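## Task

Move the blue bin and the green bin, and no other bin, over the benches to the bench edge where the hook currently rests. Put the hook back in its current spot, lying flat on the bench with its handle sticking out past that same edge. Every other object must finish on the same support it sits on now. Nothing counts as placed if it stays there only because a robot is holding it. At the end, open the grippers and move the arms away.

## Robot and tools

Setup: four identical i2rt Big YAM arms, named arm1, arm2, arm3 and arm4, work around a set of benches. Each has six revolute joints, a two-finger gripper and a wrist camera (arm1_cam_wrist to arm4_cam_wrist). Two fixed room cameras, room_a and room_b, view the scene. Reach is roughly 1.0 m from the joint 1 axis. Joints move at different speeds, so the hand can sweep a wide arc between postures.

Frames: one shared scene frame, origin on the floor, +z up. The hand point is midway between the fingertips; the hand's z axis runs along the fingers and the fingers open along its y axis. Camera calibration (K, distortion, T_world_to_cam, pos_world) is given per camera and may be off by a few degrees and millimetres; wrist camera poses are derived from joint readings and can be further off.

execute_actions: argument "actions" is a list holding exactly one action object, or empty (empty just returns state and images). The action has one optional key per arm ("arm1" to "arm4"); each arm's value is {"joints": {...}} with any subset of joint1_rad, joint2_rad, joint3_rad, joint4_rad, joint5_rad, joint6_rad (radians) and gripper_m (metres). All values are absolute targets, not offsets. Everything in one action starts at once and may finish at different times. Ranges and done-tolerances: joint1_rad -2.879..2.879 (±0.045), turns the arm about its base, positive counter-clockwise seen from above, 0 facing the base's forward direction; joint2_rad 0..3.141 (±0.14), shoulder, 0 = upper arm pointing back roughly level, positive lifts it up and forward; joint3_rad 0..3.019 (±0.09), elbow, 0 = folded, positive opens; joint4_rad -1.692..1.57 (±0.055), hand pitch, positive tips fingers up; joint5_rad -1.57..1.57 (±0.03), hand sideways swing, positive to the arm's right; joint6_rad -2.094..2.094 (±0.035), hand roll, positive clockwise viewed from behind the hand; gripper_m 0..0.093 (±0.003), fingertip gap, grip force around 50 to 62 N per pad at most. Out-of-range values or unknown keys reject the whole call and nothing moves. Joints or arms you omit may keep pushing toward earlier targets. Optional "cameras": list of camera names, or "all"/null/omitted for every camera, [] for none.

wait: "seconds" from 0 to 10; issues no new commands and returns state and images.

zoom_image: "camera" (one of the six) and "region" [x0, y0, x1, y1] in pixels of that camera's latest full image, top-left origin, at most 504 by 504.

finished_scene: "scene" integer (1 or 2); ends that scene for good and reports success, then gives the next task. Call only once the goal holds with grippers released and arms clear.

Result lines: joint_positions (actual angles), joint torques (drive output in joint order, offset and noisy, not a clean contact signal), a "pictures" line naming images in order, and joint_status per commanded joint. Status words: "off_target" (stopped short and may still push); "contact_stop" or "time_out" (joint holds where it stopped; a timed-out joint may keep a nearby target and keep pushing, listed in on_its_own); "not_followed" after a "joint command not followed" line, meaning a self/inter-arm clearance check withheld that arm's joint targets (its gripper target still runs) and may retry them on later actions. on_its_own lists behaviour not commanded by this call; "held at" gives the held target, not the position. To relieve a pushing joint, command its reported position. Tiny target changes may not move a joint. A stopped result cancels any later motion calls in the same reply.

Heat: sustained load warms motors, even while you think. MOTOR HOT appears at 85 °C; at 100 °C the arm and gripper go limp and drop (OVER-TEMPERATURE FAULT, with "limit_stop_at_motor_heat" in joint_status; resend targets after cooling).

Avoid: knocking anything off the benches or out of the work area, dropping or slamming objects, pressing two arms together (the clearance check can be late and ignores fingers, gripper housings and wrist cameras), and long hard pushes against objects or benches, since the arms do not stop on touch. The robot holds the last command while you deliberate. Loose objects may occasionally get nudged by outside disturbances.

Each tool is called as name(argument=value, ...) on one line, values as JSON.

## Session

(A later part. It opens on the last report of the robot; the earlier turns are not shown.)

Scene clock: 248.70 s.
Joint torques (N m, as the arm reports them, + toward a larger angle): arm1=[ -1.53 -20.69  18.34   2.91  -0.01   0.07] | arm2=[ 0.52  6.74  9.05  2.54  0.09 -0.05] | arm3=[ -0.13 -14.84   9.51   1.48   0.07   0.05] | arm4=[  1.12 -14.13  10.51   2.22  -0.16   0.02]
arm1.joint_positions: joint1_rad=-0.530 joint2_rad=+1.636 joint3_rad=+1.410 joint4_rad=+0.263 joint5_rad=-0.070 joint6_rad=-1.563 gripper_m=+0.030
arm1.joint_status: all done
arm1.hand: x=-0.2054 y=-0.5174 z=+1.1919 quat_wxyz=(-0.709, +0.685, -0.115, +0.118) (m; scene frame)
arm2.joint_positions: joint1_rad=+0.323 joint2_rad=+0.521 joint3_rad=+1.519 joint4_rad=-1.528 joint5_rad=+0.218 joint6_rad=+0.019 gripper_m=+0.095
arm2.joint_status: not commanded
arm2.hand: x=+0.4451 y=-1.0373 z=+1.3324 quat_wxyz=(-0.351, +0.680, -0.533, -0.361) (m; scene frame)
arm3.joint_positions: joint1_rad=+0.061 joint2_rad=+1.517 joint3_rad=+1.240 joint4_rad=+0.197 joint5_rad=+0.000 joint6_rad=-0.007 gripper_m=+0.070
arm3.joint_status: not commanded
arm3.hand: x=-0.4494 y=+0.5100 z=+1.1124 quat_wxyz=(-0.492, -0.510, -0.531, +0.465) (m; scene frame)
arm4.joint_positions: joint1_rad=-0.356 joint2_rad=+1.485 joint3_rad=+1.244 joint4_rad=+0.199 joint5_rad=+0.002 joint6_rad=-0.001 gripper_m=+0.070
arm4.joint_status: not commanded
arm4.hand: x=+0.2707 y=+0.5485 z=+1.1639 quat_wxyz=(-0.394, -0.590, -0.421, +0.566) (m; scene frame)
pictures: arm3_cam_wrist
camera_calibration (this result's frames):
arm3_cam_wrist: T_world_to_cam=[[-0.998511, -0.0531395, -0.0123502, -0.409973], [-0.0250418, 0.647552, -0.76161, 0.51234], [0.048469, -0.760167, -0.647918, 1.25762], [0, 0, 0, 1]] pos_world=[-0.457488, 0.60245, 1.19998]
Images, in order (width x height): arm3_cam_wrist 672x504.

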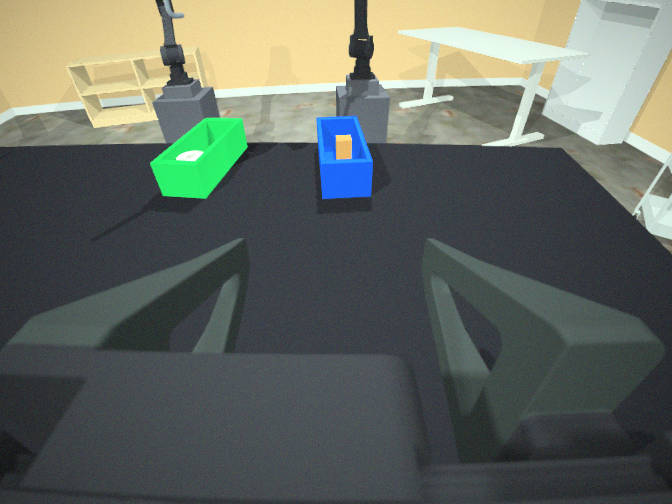

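execute_actions(actions=[{"arm1":{"joints":{"joint1_rad":-0.1,"joint2_rad":1.83,"joint4_rad":0.52,"joint5_rad":0.07}}}], cameras=[])

execute_actions(actions=[{"arm1":{"joints":{"joint1_rad":0.29,"joint2_rad":2.05,"joint4_rad":0.88,"joint5_rad":0.215}}}], cameras=["arm1_cam_wrist","arm3_cam_wrist"])

Scene clock: 257.33 s.
Joint torques (N m, as the arm reports them, + toward a larger angle): arm1=[ -0.26 -24.17  17.31   3.57  -0.08  -0.02] | arm2=[ 0.34  6.75  9.13  2.47  0.1  -0.02] | arm3=[ -0.01 -14.95   9.53   1.41   0.09   0.05] | arm4=[ -0.06 -13.5   10.65   2.01  -0.14   0.02]
arm1.joint_positions: joint1_rad=-0.105 joint2_rad=+1.870 joint3_rad=+1.410 joint4_rad=+0.466 joint5_rad=+0.071 joint6_rad=-1.560 gripper_m=+0.030
arm1.joint_status: all done
arm1.hand: x=-0.4865 y=-0.4097 z=+1.0672 quat_wxyz=(-0.708, +0.706, -0.020, +0.014) (m; scene frame)
arm2.joint_positions: joint1_rad=+0.323 joint2_rad=+0.521 joint3_rad=+1.519 joint4_rad=-1.528 joint5_rad=+0.218 joint6_rad=+0.019 gripper_m=+0.095
arm2.joint_status: not commanded
arm2.hand: x=+0.4451 y=-1.0373 z=+1.3324 quat_wxyz=(-0.351, +0.680, -0.533, -0.361) (m; scene frame)
arm3.joint_positions: joint1_rad=+0.061 joint2_rad=+1.517 joint3_rad=+1.240 joint4_rad=+0.197 joint5_rad=+0.000 joint6_rad=-0.007 gripper_m=+0.070
arm3.joint_status: not commanded
arm3.hand: x=-0.4494 y=+0.5100 z=+1.1124 quat_wxyz=(-0.492, -0.510, -0.531, +0.465) (m; scene frame)
arm4.joint_positions: joint1_rad=-0.356 joint2_rad=+1.485 joint3_rad=+1.244 joint4_rad=+0.199 joint5_rad=+0.002 joint6_rad=-0.001 gripper_m=+0.070
arm4.joint_status: not commanded
arm4.hand: x=+0.2707 y=+0.5485 z=+1.1639 quat_wxyz=(-0.394, -0.590, -0.421, +0.566) (m; scene frame)
pictures: none
No camera images: the call's "cameras" was empty. Leave "cameras" out to get every camera's image.

Scene clock: 259.30 s.
Joint torques (N m, as the arm reports them, + toward a larger angle): arm1=[ -0.15 -26.18  15.73   3.28  -0.13   0.08] | arm2=[ 0.66  6.65  9.1   2.46  0.09 -0.04] | arm3=[ -0.23 -14.95   9.54   1.37   0.09   0.06] | arm4=[  0.3  -13.84  10.33   1.99  -0.16  -0.05]
arm1.joint_positions: joint1_rad=+0.288 joint2_rad=+2.092 joint3_rad=+1.411 joint4_rad=+0.826 joint5_rad=+0.215 joint6_rad=-1.565 gripper_m=+0.030
arm1.joint_status: all done
arm1.hand: x=-0.7718 y=-0.4443 z=+0.9824 quat_wxyz=(-0.749, +0.655, +0.054, -0.088) (m; scene frame)
arm2.joint_positions: joint1_rad=+0.323 joint2_rad=+0.521 joint3_rad=+1.519 joint4_rad=-1.528 joint5_rad=+0.218 joint6_rad=+0.019 gripper_m=+0.095
arm2.joint_status: not commanded
arm2.hand: x=+0.4451 y=-1.0373 z=+1.3324 quat_wxyz=(-0.351, +0.680, -0.533, -0.361) (m; scene frame)
arm3.joint_positions: joint1_rad=+0.061 joint2_rad=+1.517 joint3_rad=+1.240 joint4_rad=+0.197 joint5_rad=+0.000 joint6_rad=-0.007 gripper_m=+0.070
arm3.joint_status: not commanded
arm3.hand: x=-0.4494 y=+0.5100 z=+1.1124 quat_wxyz=(-0.492, -0.510, -0.531, +0.465) (m; scene frame)
arm4.joint_positions: joint1_rad=-0.356 joint2_rad=+1.485 joint3_rad=+1.244 joint4_rad=+0.199 joint5_rad=+0.002 joint6_rad=-0.001 gripper_m=+0.070
arm4.joint_status: not commanded
arm4.hand: x=+0.2707 y=+0.5485 z=+1.1639 quat_wxyz=(-0.394, -0.590, -0.421, +0.566) (m; scene frame)
pictures: arm1_cam_wrist, arm3_cam_wrist
camera_calibration (this result's frames):
arm1_cam_wrist: T_world_to_cam=[[0.0674463, -0.12927, 0.989313, -0.979774], [0.910973, -0.396427, -0.113905, 0.648313], [0.406915, 0.90892, 0.091024, 0.759151], [0, 0, 0, 1]] pos_world=[-0.833423, -0.559654, 0.974048]
arm3_cam_wrist: T_world_to_cam=[[-0.998511, -0.0531395, -0.0123502, -0.409973], [-0.0250418, 0.647552, -0.76161, 0.51234], [0.048469, -0.760167, -0.647918, 1.25762], [0, 0, 0, 1]] pos_world=[-0.457488, 0.60245, 1.19998]
Images, in order (width x height): arm1_cam_wrist 672x504, arm3_cam_wrist 672x504.

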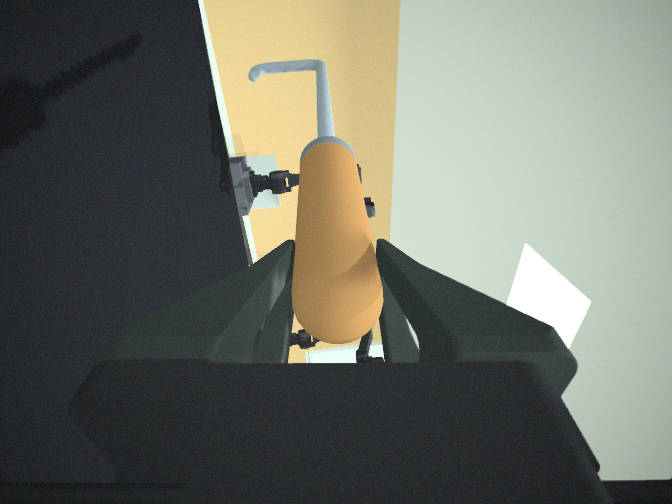

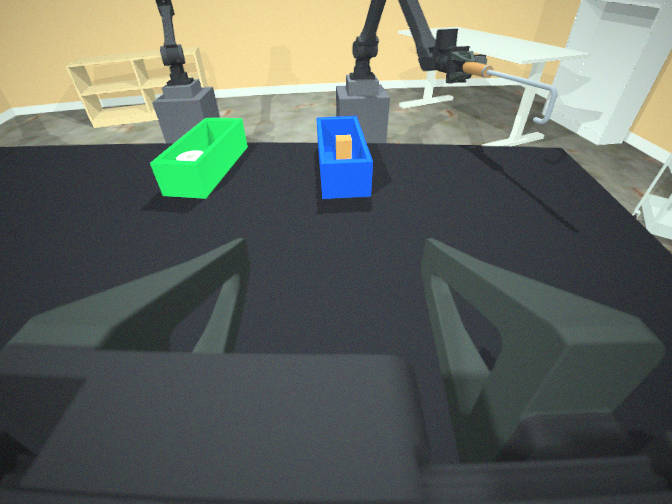

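execute_actions(actions=[{"arm1":{"joints":{"joint2_rad":2.21,"joint4_rad":0.91,"joint6_rad":-0.9}}}], cameras=["arm1_cam_wrist","arm3_cam_wrist"])

Scene clock: 266.10 s.
Joint torques (N m, as the arm reports them, + toward a larger angle): arm1=[  0.09 -27.61  14.19   3.15  -0.11   0.11] | arm2=[ 0.4   6.62  9.13  2.59  0.11 -0.05] | arm3=[ -0.31 -14.66   9.62   1.54   0.06   0.07] | arm4=[  0.33 -14.19  10.62   2.    -0.19   0.  ]
arm1.joint_positions: joint1_rad=+0.288 joint2_rad=+2.256 joint3_rad=+1.417 joint4_rad=+0.867 joint5_rad=+0.217 joint6_rad=-0.906 gripper_m=+0.030
arm1.joint_status: all done
arm1.hand: x=-0.7737 y=-0.4393 z=+0.8663 quat_wxyz=(-0.649, +0.679, -0.163, -0.301) (m; scene frame)
arm2.joint_positions: joint1_rad=+0.323 joint2_rad=+0.521 joint3_rad=+1.519 joint4_rad=-1.528 joint5_rad=+0.218 joint6_rad=+0.019 gripper_m=+0.095
arm2.joint_status: not commanded
arm2.hand: x=+0.4451 y=-1.0373 z=+1.3324 quat_wxyz=(-0.351, +0.680, -0.533, -0.361) (m; scene frame)
arm3.joint_positions: joint1_rad=+0.061 joint2_rad=+1.517 joint3_rad=+1.240 joint4_rad=+0.197 joint5_rad=+0.000 joint6_rad=-0.007 gripper_m=+0.070
arm3.joint_status: not commanded
arm3.hand: x=-0.4494 y=+0.5100 z=+1.1124 quat_wxyz=(-0.492, -0.510, -0.531, +0.465) (m; scene frame)
arm4.joint_positions: joint1_rad=-0.356 joint2_rad=+1.485 joint3_rad=+1.244 joint4_rad=+0.199 joint5_rad=+0.002 joint6_rad=-0.001 gripper_m=+0.070
arm4.joint_status: not commanded
arm4.hand: x=+0.2707 y=+0.5485 z=+1.1639 quat_wxyz=(-0.394, -0.590, -0.421, +0.566) (m; scene frame)
pictures: arm1_cam_wrist, arm3_cam_wrist
camera_calibration (this result's frames):
arm1_cam_wrist: T_world_to_cam=[[0.616888, 0.102616, 0.780333, -0.156158], [0.73515, -0.429202, -0.524728, 0.844225], [0.281075, 0.89736, -0.340208, 1.03715], [0, 0, 0, 1]] pos_world=[-0.815817, -0.55233, 0.91769]
arm3_cam_wrist: T_world_to_cam=[[-0.998511, -0.0531395, -0.0123502, -0.409973], [-0.0250418, 0.647552, -0.76161, 0.51234], [0.048469, -0.760167, -0.647918, 1.25762], [0, 0, 0, 1]] pos_world=[-0.457488, 0.60245, 1.19998]
Images, in order (width x height): arm1_cam_wrist 672x504, arm3_cam_wrist 672x504.

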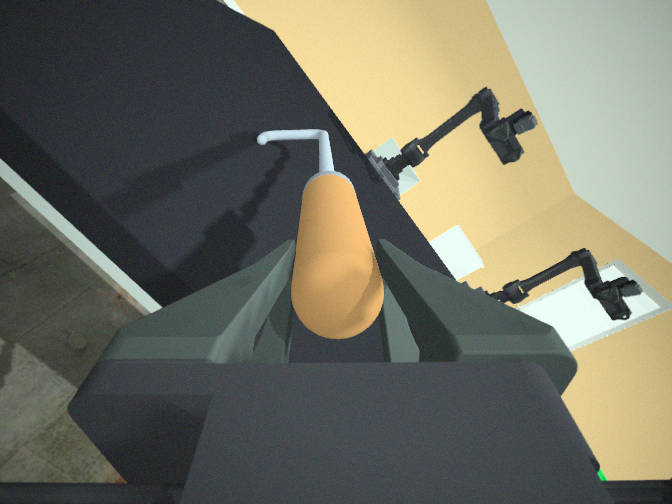

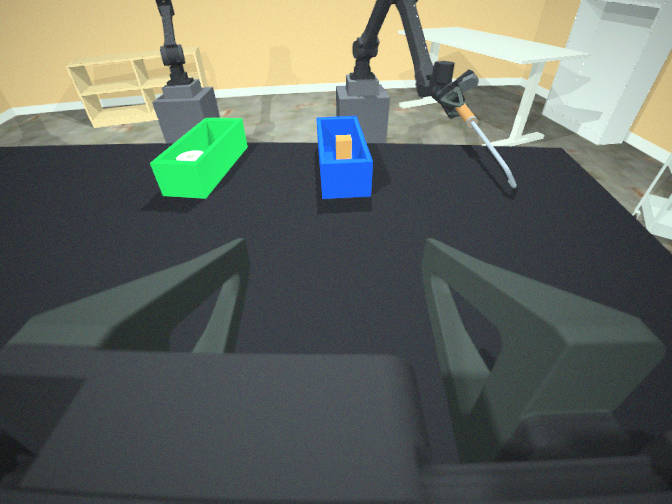

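Leg tip resting on bench. Finish roll and lower.

execute_actions(actions=[{"arm1":{"joints":{"joint2_rad":2.27,"joint6_rad":0.0}}}], cameras=["arm1_cam_wrist","arm3_cam_wrist"])

Scene clock: 273.40 s.
Joint torques (N m, as the arm reports them, + toward a larger angle): arm1=[ -0.72 -24.22  13.91   2.71  -0.15   0.11] | arm2=[ 0.32  6.78  9.1   2.53  0.1  -0.04] | arm3=[ -0.04 -14.76   9.52   1.42   0.08   0.07] | arm4=[ -0.14 -13.58  10.39   1.97  -0.17   0.  ]
arm1.joint_positions: joint1_rad=+0.288 joint2_rad=+2.277 joint3_rad=+1.417 joint4_rad=+0.877 joint5_rad=+0.217 joint6_rad=-0.011 gripper_m=+0.030
arm1.joint_status: all done
arm1.hand: x=-0.7732 y=-0.4401 z=+0.8519 quat_wxyz=(-0.453, +0.546, -0.443, -0.548) (m; scene frame)
arm2.joint_positions: joint1_rad=+0.323 joint2_rad=+0.521 joint3_rad=+1.519 joint4_rad=-1.528 joint5_rad=+0.218 joint6_rad=+0.019 gripper_m=+0.095
arm2.joint_status: not commanded
arm2.hand: x=+0.4451 y=-1.0373 z=+1.3324 quat_wxyz=(-0.351, +0.680, -0.533, -0.361) (m; scene frame)
arm3.joint_positions: joint1_rad=+0.061 joint2_rad=+1.517 joint3_rad=+1.240 joint4_rad=+0.197 joint5_rad=+0.000 joint6_rad=-0.007 gripper_m=+0.070
arm3.joint_status: not commanded
arm3.hand: x=-0.4494 y=+0.5100 z=+1.1124 quat_wxyz=(-0.492, -0.510, -0.531, +0.465) (m; scene frame)
arm4.joint_positions: joint1_rad=-0.356 joint2_rad=+1.485 joint3_rad=+1.244 joint4_rad=+0.199 joint5_rad=+0.002 joint6_rad=-0.001 gripper_m=+0.070
arm4.joint_status: not commanded
arm4.hand: x=+0.2707 y=+0.5485 z=+1.1639 quat_wxyz=(-0.394, -0.590, -0.421, +0.566) (m; scene frame)
pictures: arm1_cam_wrist, arm3_cam_wrist
camera_calibration (this result's frames):
arm1_cam_wrist: T_world_to_cam=[[0.980975, 0.194094, 0.00389808, 0.838079], [0.113416, -0.556692, -0.82294, 0.55319], [-0.157557, 0.807726, -0.568115, 0.848329], [0, 0, 0, 1]] pos_world=[-0.751215, -0.539927, 0.933924]
arm3_cam_wrist: T_world_to_cam=[[-0.998511, -0.0531395, -0.0123502, -0.409973], [-0.0250418, 0.647552, -0.76161, 0.51234], [0.048469, -0.760167, -0.647918, 1.25762], [0, 0, 0, 1]] pos_world=[-0.457488, 0.60245, 1.19998]
Images, in order (width x height): arm1_cam_wrist 672x504, arm3_cam_wrist 672x504.

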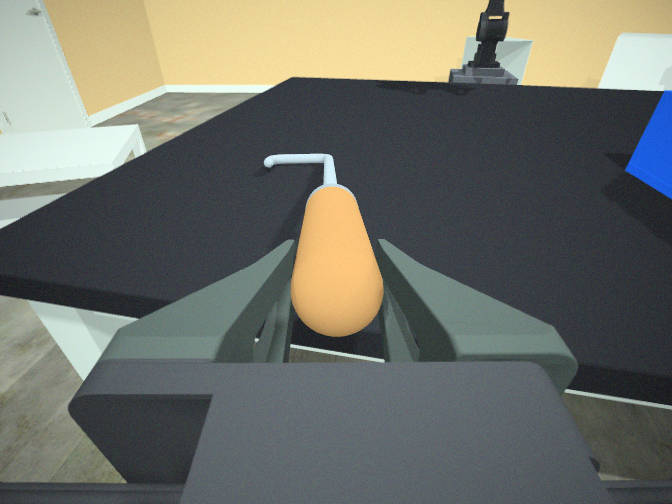

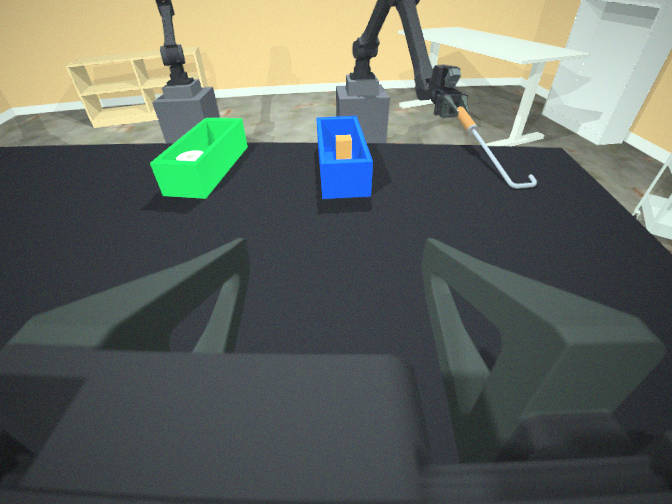

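execute_actions(actions=[{"arm1":{"joints":{"joint2_rad":2.33}}}], cameras=["arm1_cam_wrist","arm3_cam_wrist"])

Scene clock: 276.57 s.
Joint torques (N m, as the arm reports them, + toward a larger angle): arm1=[  0.06 -23.43  12.79   1.94  -0.05  -0.04] | arm2=[ 0.47  6.77  9.05  2.45  0.1  -0.07] | arm3=[ -0.46 -15.11   9.64   1.51   0.07   0.05] | arm4=[  0.58 -13.34  10.43   2.02  -0.15  -0.01]
arm1.joint_positions: joint1_rad=+0.288 joint2_rad=+2.328 joint3_rad=+1.426 joint4_rad=+0.895 joint5_rad=+0.216 joint6_rad=+0.004 gripper_m=+0.030
arm1.joint_status: all done
arm1.hand: x=-0.7731 y=-0.4406 z=+0.8205 quat_wxyz=(-0.445, +0.550, -0.450, -0.544) (m; scene frame)
arm2.joint_positions: joint1_rad=+0.323 joint2_rad=+0.521 joint3_rad=+1.519 joint4_rad=-1.528 joint5_rad=+0.218 joint6_rad=+0.019 gripper_m=+0.095
arm2.joint_status: not commanded
arm2.hand: x=+0.4451 y=-1.0373 z=+1.3324 quat_wxyz=(-0.351, +0.680, -0.533, -0.361) (m; scene frame)
arm3.joint_positions: joint1_rad=+0.061 joint2_rad=+1.517 joint3_rad=+1.240 joint4_rad=+0.197 joint5_rad=+0.000 joint6_rad=-0.007 gripper_m=+0.070
arm3.joint_status: not commanded
arm3.hand: x=-0.4494 y=+0.5100 z=+1.1124 quat_wxyz=(-0.492, -0.510, -0.531, +0.465) (m; scene frame)
arm4.joint_positions: joint1_rad=-0.356 joint2_rad=+1.485 joint3_rad=+1.244 joint4_rad=+0.199 joint5_rad=+0.002 joint6_rad=-0.001 gripper_m=+0.070
arm4.joint_status: not commanded
arm4.hand: x=+0.2707 y=+0.5485 z=+1.1639 quat_wxyz=(-0.394, -0.590, -0.421, +0.566) (m; scene frame)
pictures: arm1_cam_wrist, arm3_cam_wrist
camera_calibration (this result's frames):
arm1_cam_wrist: T_world_to_cam=[[0.980748, 0.195182, -0.00612058, 0.846792], [0.109774, -0.576971, -0.809354, 0.504174], [-0.161502, 0.7931, -0.587289, 0.837105], [0, 0, 0, 1]] pos_world=[-0.75064, -0.538293, 0.904862]
arm3_cam_wrist: T_world_to_cam=[[-0.998511, -0.0531395, -0.0123502, -0.409973], [-0.0250418, 0.647552, -0.76161, 0.51234], [0.048469, -0.760167, -0.647918, 1.25762], [0, 0, 0, 1]] pos_world=[-0.457488, 0.60245, 1.19998]
Images, in order (width x height): arm1_cam_wrist 672x504, arm3_cam_wrist 672x504.

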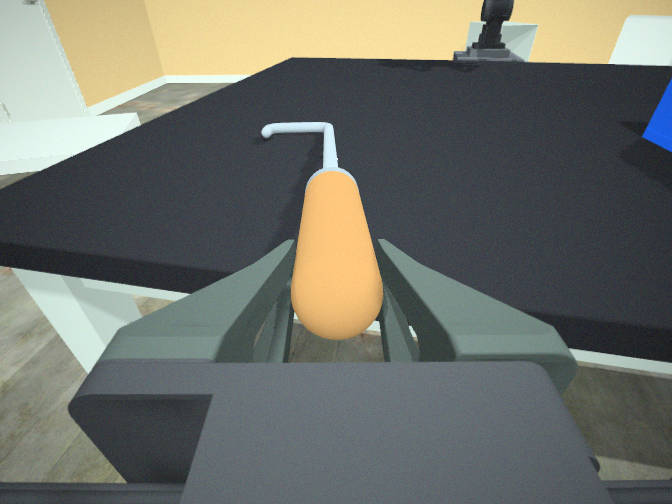

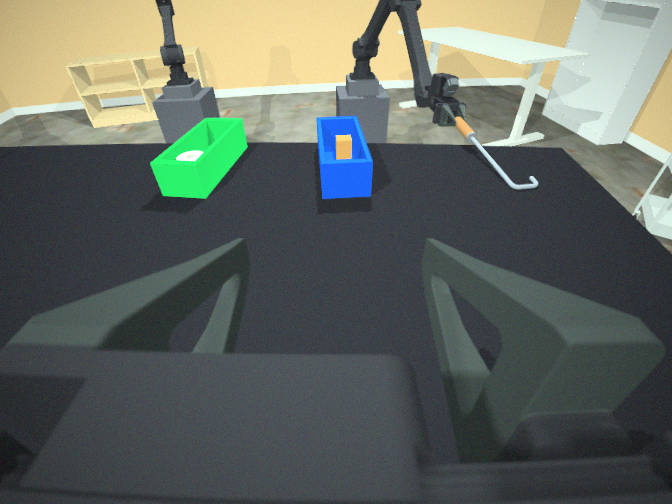

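execute_actions(actions=[{"arm1":{"joints":{"joint2_rad":2.345,"joint3_rad":1.40}}}], cameras=["arm1_cam_wrist","arm3_cam_wrist"])

Scene clock: 280.03 s.
Joint torques (N m, as the arm reports them, + toward a larger angle): arm1=[  0.07 -22.35   7.9    2.05  -0.01  -0.02] | arm2=[ 0.45  6.79  9.11  2.57  0.11 -0.04] | arm3=[ -0.27 -14.77   9.53   1.44   0.07   0.06] | arm4=[  0.34 -13.38  10.5    2.1   -0.19  -0.04]
arm1.joint_positions: joint1_rad=+0.288 joint2_rad=+2.332 joint3_rad=+1.404 joint4_rad=+0.898 joint5_rad=+0.215 joint6_rad=+0.006 gripper_m=+0.030
arm1.joint_status: all done
arm1.hand: x=-0.7704 y=-0.4472 z=+0.8078 quat_wxyz=(-0.441, +0.557, -0.454, -0.538) (m; scene frame)
arm2.joint_positions: joint1_rad=+0.323 joint2_rad=+0.521 joint3_rad=+1.519 joint4_rad=-1.528 joint5_rad=+0.218 joint6_rad=+0.019 gripper_m=+0.095
arm2.joint_status: not commanded
arm2.hand: x=+0.4451 y=-1.0373 z=+1.3324 quat_wxyz=(-0.351, +0.680, -0.533, -0.361) (m; scene frame)
arm3.joint_positions: joint1_rad=+0.061 joint2_rad=+1.517 joint3_rad=+1.240 joint4_rad=+0.197 joint5_rad=+0.000 joint6_rad=-0.007 gripper_m=+0.070
arm3.joint_status: not commanded
arm3.hand: x=-0.4494 y=+0.5100 z=+1.1124 quat_wxyz=(-0.492, -0.510, -0.531, +0.465) (m; scene frame)
arm4.joint_positions: joint1_rad=-0.356 joint2_rad=+1.485 joint3_rad=+1.244 joint4_rad=+0.199 joint5_rad=+0.002 joint6_rad=-0.001 gripper_m=+0.070
arm4.joint_status: not commanded
arm4.hand: x=+0.2707 y=+0.5485 z=+1.1639 quat_wxyz=(-0.394, -0.590, -0.421, +0.566) (m; scene frame)
pictures: arm1_cam_wrist, arm3_cam_wrist
camera_calibration (this result's frames):
arm1_cam_wrist: T_world_to_cam=[[0.98057, 0.196147, -0.0030855, 0.843172], [0.116309, -0.593971, -0.796035, 0.476501], [-0.157972, 0.780209, -0.605243, 0.846872], [0, 0, 0, 1]] pos_world=[-0.748428, -0.543094, 0.894477]
arm3_cam_wrist: T_world_to_cam=[[-0.998511, -0.0531395, -0.0123502, -0.409973], [-0.0250418, 0.647552, -0.76161, 0.51234], [0.048469, -0.760167, -0.647918, 1.25762], [0, 0, 0, 1]] pos_world=[-0.457488, 0.60245, 1.19998]
Images, in order (width x height): arm1_cam_wrist 672x504, arm3_cam_wrist 672x504.

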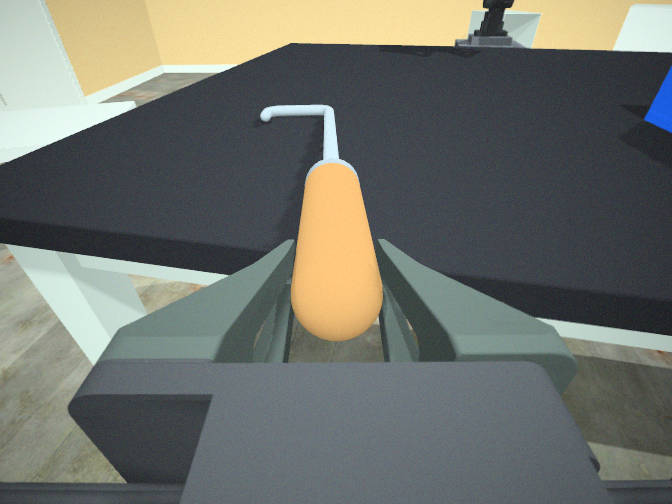

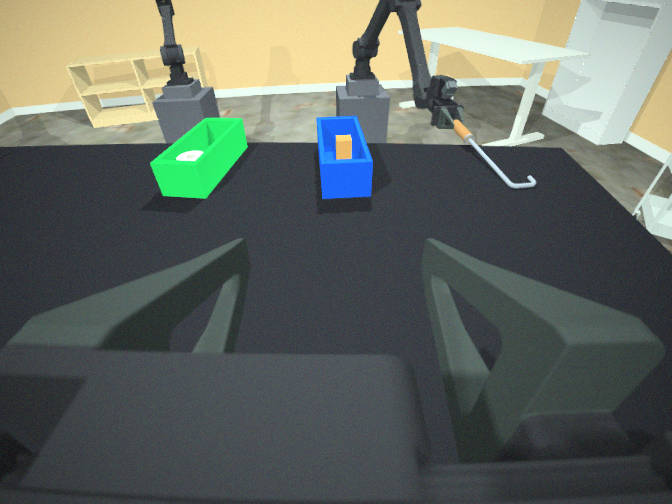

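Lower a little via q4, then open.

execute_actions(actions=[{"arm1":{"joints":{"joint4_rad":0.845}}}], cameras=[])

execute_actions(actions=[{"arm1":{"joints":{"gripper_m":0.08}}}], cameras=["arm1_cam_wrist","arm3_cam_wrist"])

Scene clock: 284.03 s.
Joint torques (N m, as the arm reports them, + toward a larger angle): arm1=[ -0.6  -22.5    8.01   0.79  -0.01  -0.1 ] | arm2=[ 0.38  6.66  9.08  2.59  0.1  -0.05] | arm3=[ -0.34 -14.84   9.59   1.46   0.08   0.05] | arm4=[  0.4  -13.61  10.42   1.86  -0.14   0.  ]
arm1.joint_positions: joint1_rad=+0.288 joint2_rad=+2.332 joint3_rad=+1.404 joint4_rad=+0.859 joint5_rad=+0.213 joint6_rad=+0.006 gripper_m=+0.030
arm1.joint_status: all done
arm1.hand: x=-0.7705 y=-0.4478 z=+0.7981 quat_wxyz=(-0.433, +0.569, -0.460, -0.526) (m; scene frame)
arm2.joint_positions: joint1_rad=+0.323 joint2_rad=+0.521 joint3_rad=+1.519 joint4_rad=-1.528 joint5_rad=+0.218 joint6_rad=+0.019 gripper_m=+0.095
arm2.joint_status: not commanded
arm2.hand: x=+0.4451 y=-1.0373 z=+1.3324 quat_wxyz=(-0.351, +0.680, -0.533, -0.361) (m; scene frame)
arm3.joint_positions: joint1_rad=+0.061 joint2_rad=+1.517 joint3_rad=+1.240 joint4_rad=+0.197 joint5_rad=+0.000 joint6_rad=-0.007 gripper_m=+0.070
arm3.joint_status: not commanded
arm3.hand: x=-0.4494 y=+0.5100 z=+1.1124 quat_wxyz=(-0.492, -0.510, -0.531, +0.465) (m; scene frame)
arm4.joint_positions: joint1_rad=-0.356 joint2_rad=+1.485 joint3_rad=+1.244 joint4_rad=+0.199 joint5_rad=+0.002 joint6_rad=-0.001 gripper_m=+0.070
arm4.joint_status: not commanded
arm4.hand: x=+0.2707 y=+0.5485 z=+1.1639 quat_wxyz=(-0.394, -0.590, -0.421, +0.566) (m; scene frame)
pictures: none
No camera images: the call's "cameras" was empty. Leave "cameras" out to get every camera's image.

Scene clock: 284.70 s.
Joint torques (N m, as the arm reports them, + toward a larger angle): arm1=[ -0.39 -22.56   8.2    0.98   0.04  -0.07] | arm2=[ 0.59  6.78  9.14  2.41  0.11 -0.04] | arm3=[ -0.46 -14.92   9.57   1.42   0.08   0.05] | arm4=[  0.59 -13.98  10.52   2.11  -0.21   0.01]
arm1.joint_positions: joint1_rad=+0.288 joint2_rad=+2.332 joint3_rad=+1.404 joint4_rad=+0.854 joint5_rad=+0.213 joint6_rad=+0.006 gripper_m=+0.080
arm1.joint_status: all done
arm1.hand: x=-0.7705 y=-0.4479 z=+0.7969 quat_wxyz=(-0.433, +0.571, -0.461, -0.524) (m; scene frame)
arm2.joint_positions: joint1_rad=+0.323 joint2_rad=+0.521 joint3_rad=+1.519 joint4_rad=-1.528 joint5_rad=+0.218 joint6_rad=+0.019 gripper_m=+0.095
arm2.joint_status: not commanded
arm2.hand: x=+0.4451 y=-1.0373 z=+1.3324 quat_wxyz=(-0.351, +0.680, -0.533, -0.361) (m; scene frame)
arm3.joint_positions: joint1_rad=+0.061 joint2_rad=+1.517 joint3_rad=+1.240 joint4_rad=+0.197 joint5_rad=+0.000 joint6_rad=-0.007 gripper_m=+0.070
arm3.joint_status: not commanded
arm3.hand: x=-0.4494 y=+0.5100 z=+1.1124 quat_wxyz=(-0.492, -0.510, -0.531, +0.465) (m; scene frame)
arm4.joint_positions: joint1_rad=-0.356 joint2_rad=+1.485 joint3_rad=+1.244 joint4_rad=+0.199 joint5_rad=+0.002 joint6_rad=-0.001 gripper_m=+0.070
arm4.joint_status: not commanded
arm4.hand: x=+0.2707 y=+0.5485 z=+1.1639 quat_wxyz=(-0.394, -0.590, -0.421, +0.566) (m; scene frame)
pictures: arm1_cam_wrist, arm3_cam_wrist
camera_calibration (this result's frames):
arm1_cam_wrist: T_world_to_cam=[[0.980188, 0.197991, 0.00559075, 0.836936], [0.130751, -0.625585, -0.769122, 0.442965], [-0.148782, 0.754615, -0.639078, 0.863358], [0, 0, 0, 1]] pos_world=[-0.749821, -0.540096, 0.887768]
arm3_cam_wrist: T_world_to_cam=[[-0.998511, -0.0531395, -0.0123502, -0.409973], [-0.0250418, 0.647552, -0.76161, 0.51234], [0.048469, -0.760167, -0.647918, 1.25762], [0, 0, 0, 1]] pos_world=[-0.457488, 0.60245, 1.19998]
Images, in order (width x height): arm1_cam_wrist 672x504, arm3_cam_wrist 672x504.

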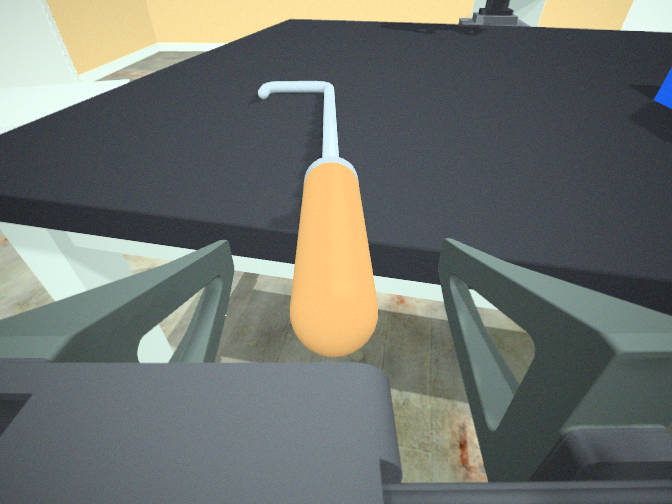

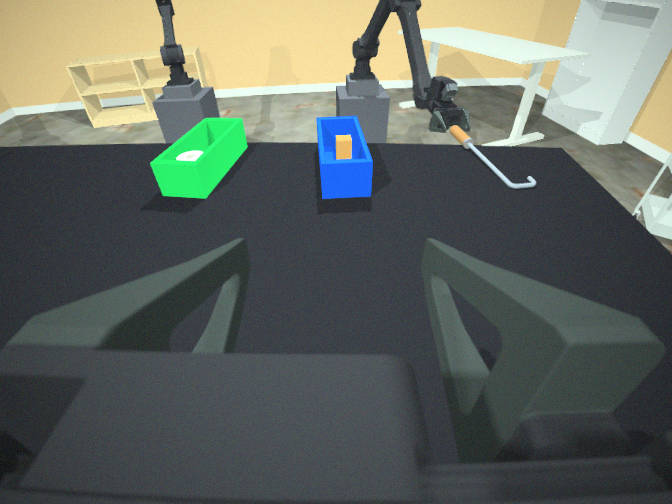

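execute_actions(actions=[{"arm1":{"joints":{"joint2_rad":1.75}}}], cameras=["arm2_cam_wrist","arm3_cam_wrist","room_b"])

Scene clock: 292.53 s.
Joint torques (N m, as the arm reports them, + toward a larger angle): arm1=[ -0.29 -19.39  12.15   0.96   0.    -0.06] | arm2=[ 0.48  6.8   9.06  2.49  0.09 -0.04] | arm3=[ -0.27 -15.09   9.52   1.46   0.06   0.06] | arm4=[ -0.11 -13.96  10.42   2.05  -0.13   0.01]
arm1.joint_positions: joint1_rad=+0.288 joint2_rad=+1.753 joint3_rad=+1.393 joint4_rad=+0.849 joint5_rad=+0.213 joint6_rad=+0.006 gripper_m=+0.080
arm1.joint_status: all done
arm1.hand: x=-0.7417 y=-0.5139 z=+1.2328 quat_wxyz=(-0.509, +0.380, -0.358, -0.685) (m; scene frame)
arm2.joint_positions: joint1_rad=+0.323 joint2_rad=+0.521 joint3_rad=+1.519 joint4_rad=-1.528 joint5_rad=+0.218 joint6_rad=+0.019 gripper_m=+0.095
arm2.joint_status: not commanded
arm2.hand: x=+0.4451 y=-1.0373 z=+1.3324 quat_wxyz=(-0.351, +0.680, -0.533, -0.361) (m; scene frame)
arm3.joint_positions: joint1_rad=+0.061 joint2_rad=+1.517 joint3_rad=+1.240 joint4_rad=+0.197 joint5_rad=+0.000 joint6_rad=-0.007 gripper_m=+0.070
arm3.joint_status: not commanded
arm3.hand: x=-0.4494 y=+0.5100 z=+1.1124 quat_wxyz=(-0.492, -0.510, -0.531, +0.465) (m; scene frame)
arm4.joint_positions: joint1_rad=-0.356 joint2_rad=+1.485 joint3_rad=+1.244 joint4_rad=+0.199 joint5_rad=+0.002 joint6_rad=-0.001 gripper_m=+0.070
arm4.joint_status: not commanded
arm4.hand: x=+0.2707 y=+0.5485 z=+1.1639 quat_wxyz=(-0.394, -0.590, -0.421, +0.566) (m; scene frame)
pictures: arm2_cam_wrist, arm3_cam_wrist, room_b
camera_calibration (this result's frames):
arm2_cam_wrist: T_world_to_cam=[[0.978248, 0.178185, 0.106211, -0.399874], [0.206286, -0.889524, -0.407668, -0.465102], [0.0218369, 0.42071, -0.906932, 1.75605], [0, 0, 0, 1]] pos_world=[0.448773, -1.08126, 1.44548]
arm3_cam_wrist: T_world_to_cam=[[-0.998511, -0.0531395, -0.0123502, -0.409973], [-0.0250418, 0.647552, -0.76161, 0.51234], [0.048469, -0.760167, -0.647918, 1.25762], [0, 0, 0, 1]] pos_world=[-0.457488, 0.60245, 1.19998]
Images, in order (width x height): arm2_cam_wrist 672x504, arm3_cam_wrist 672x504, room_b 672x504.

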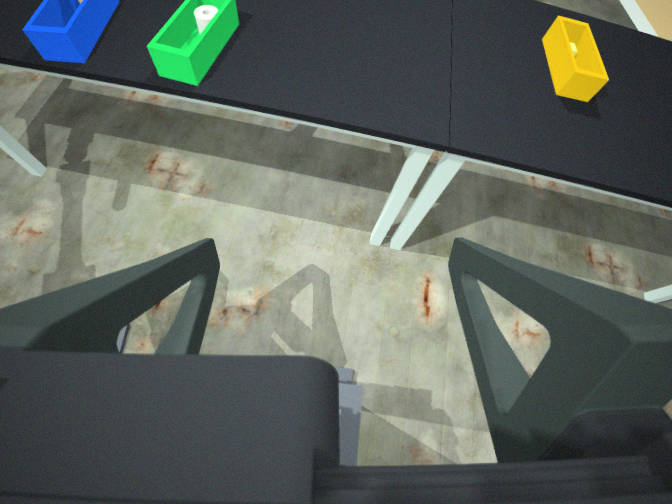

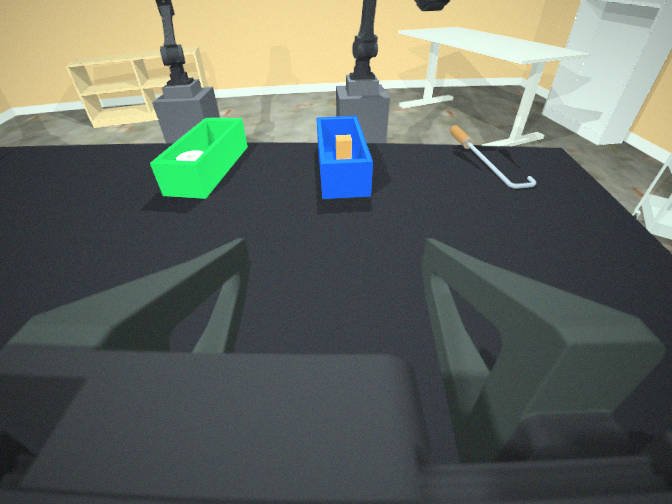

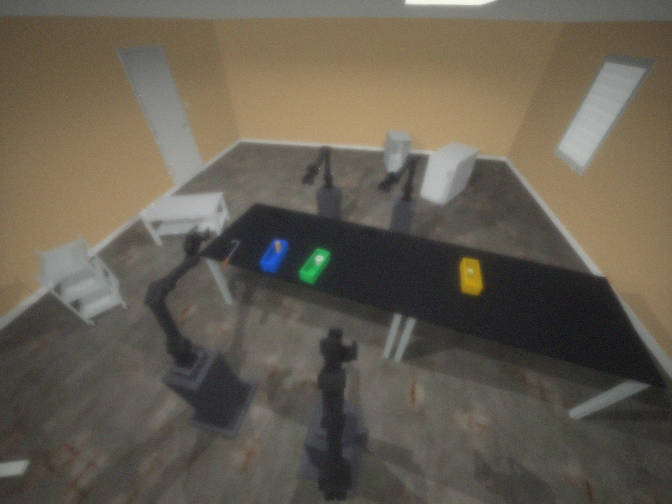

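finished_scene(scene=2)

The scene is finished: the task was done.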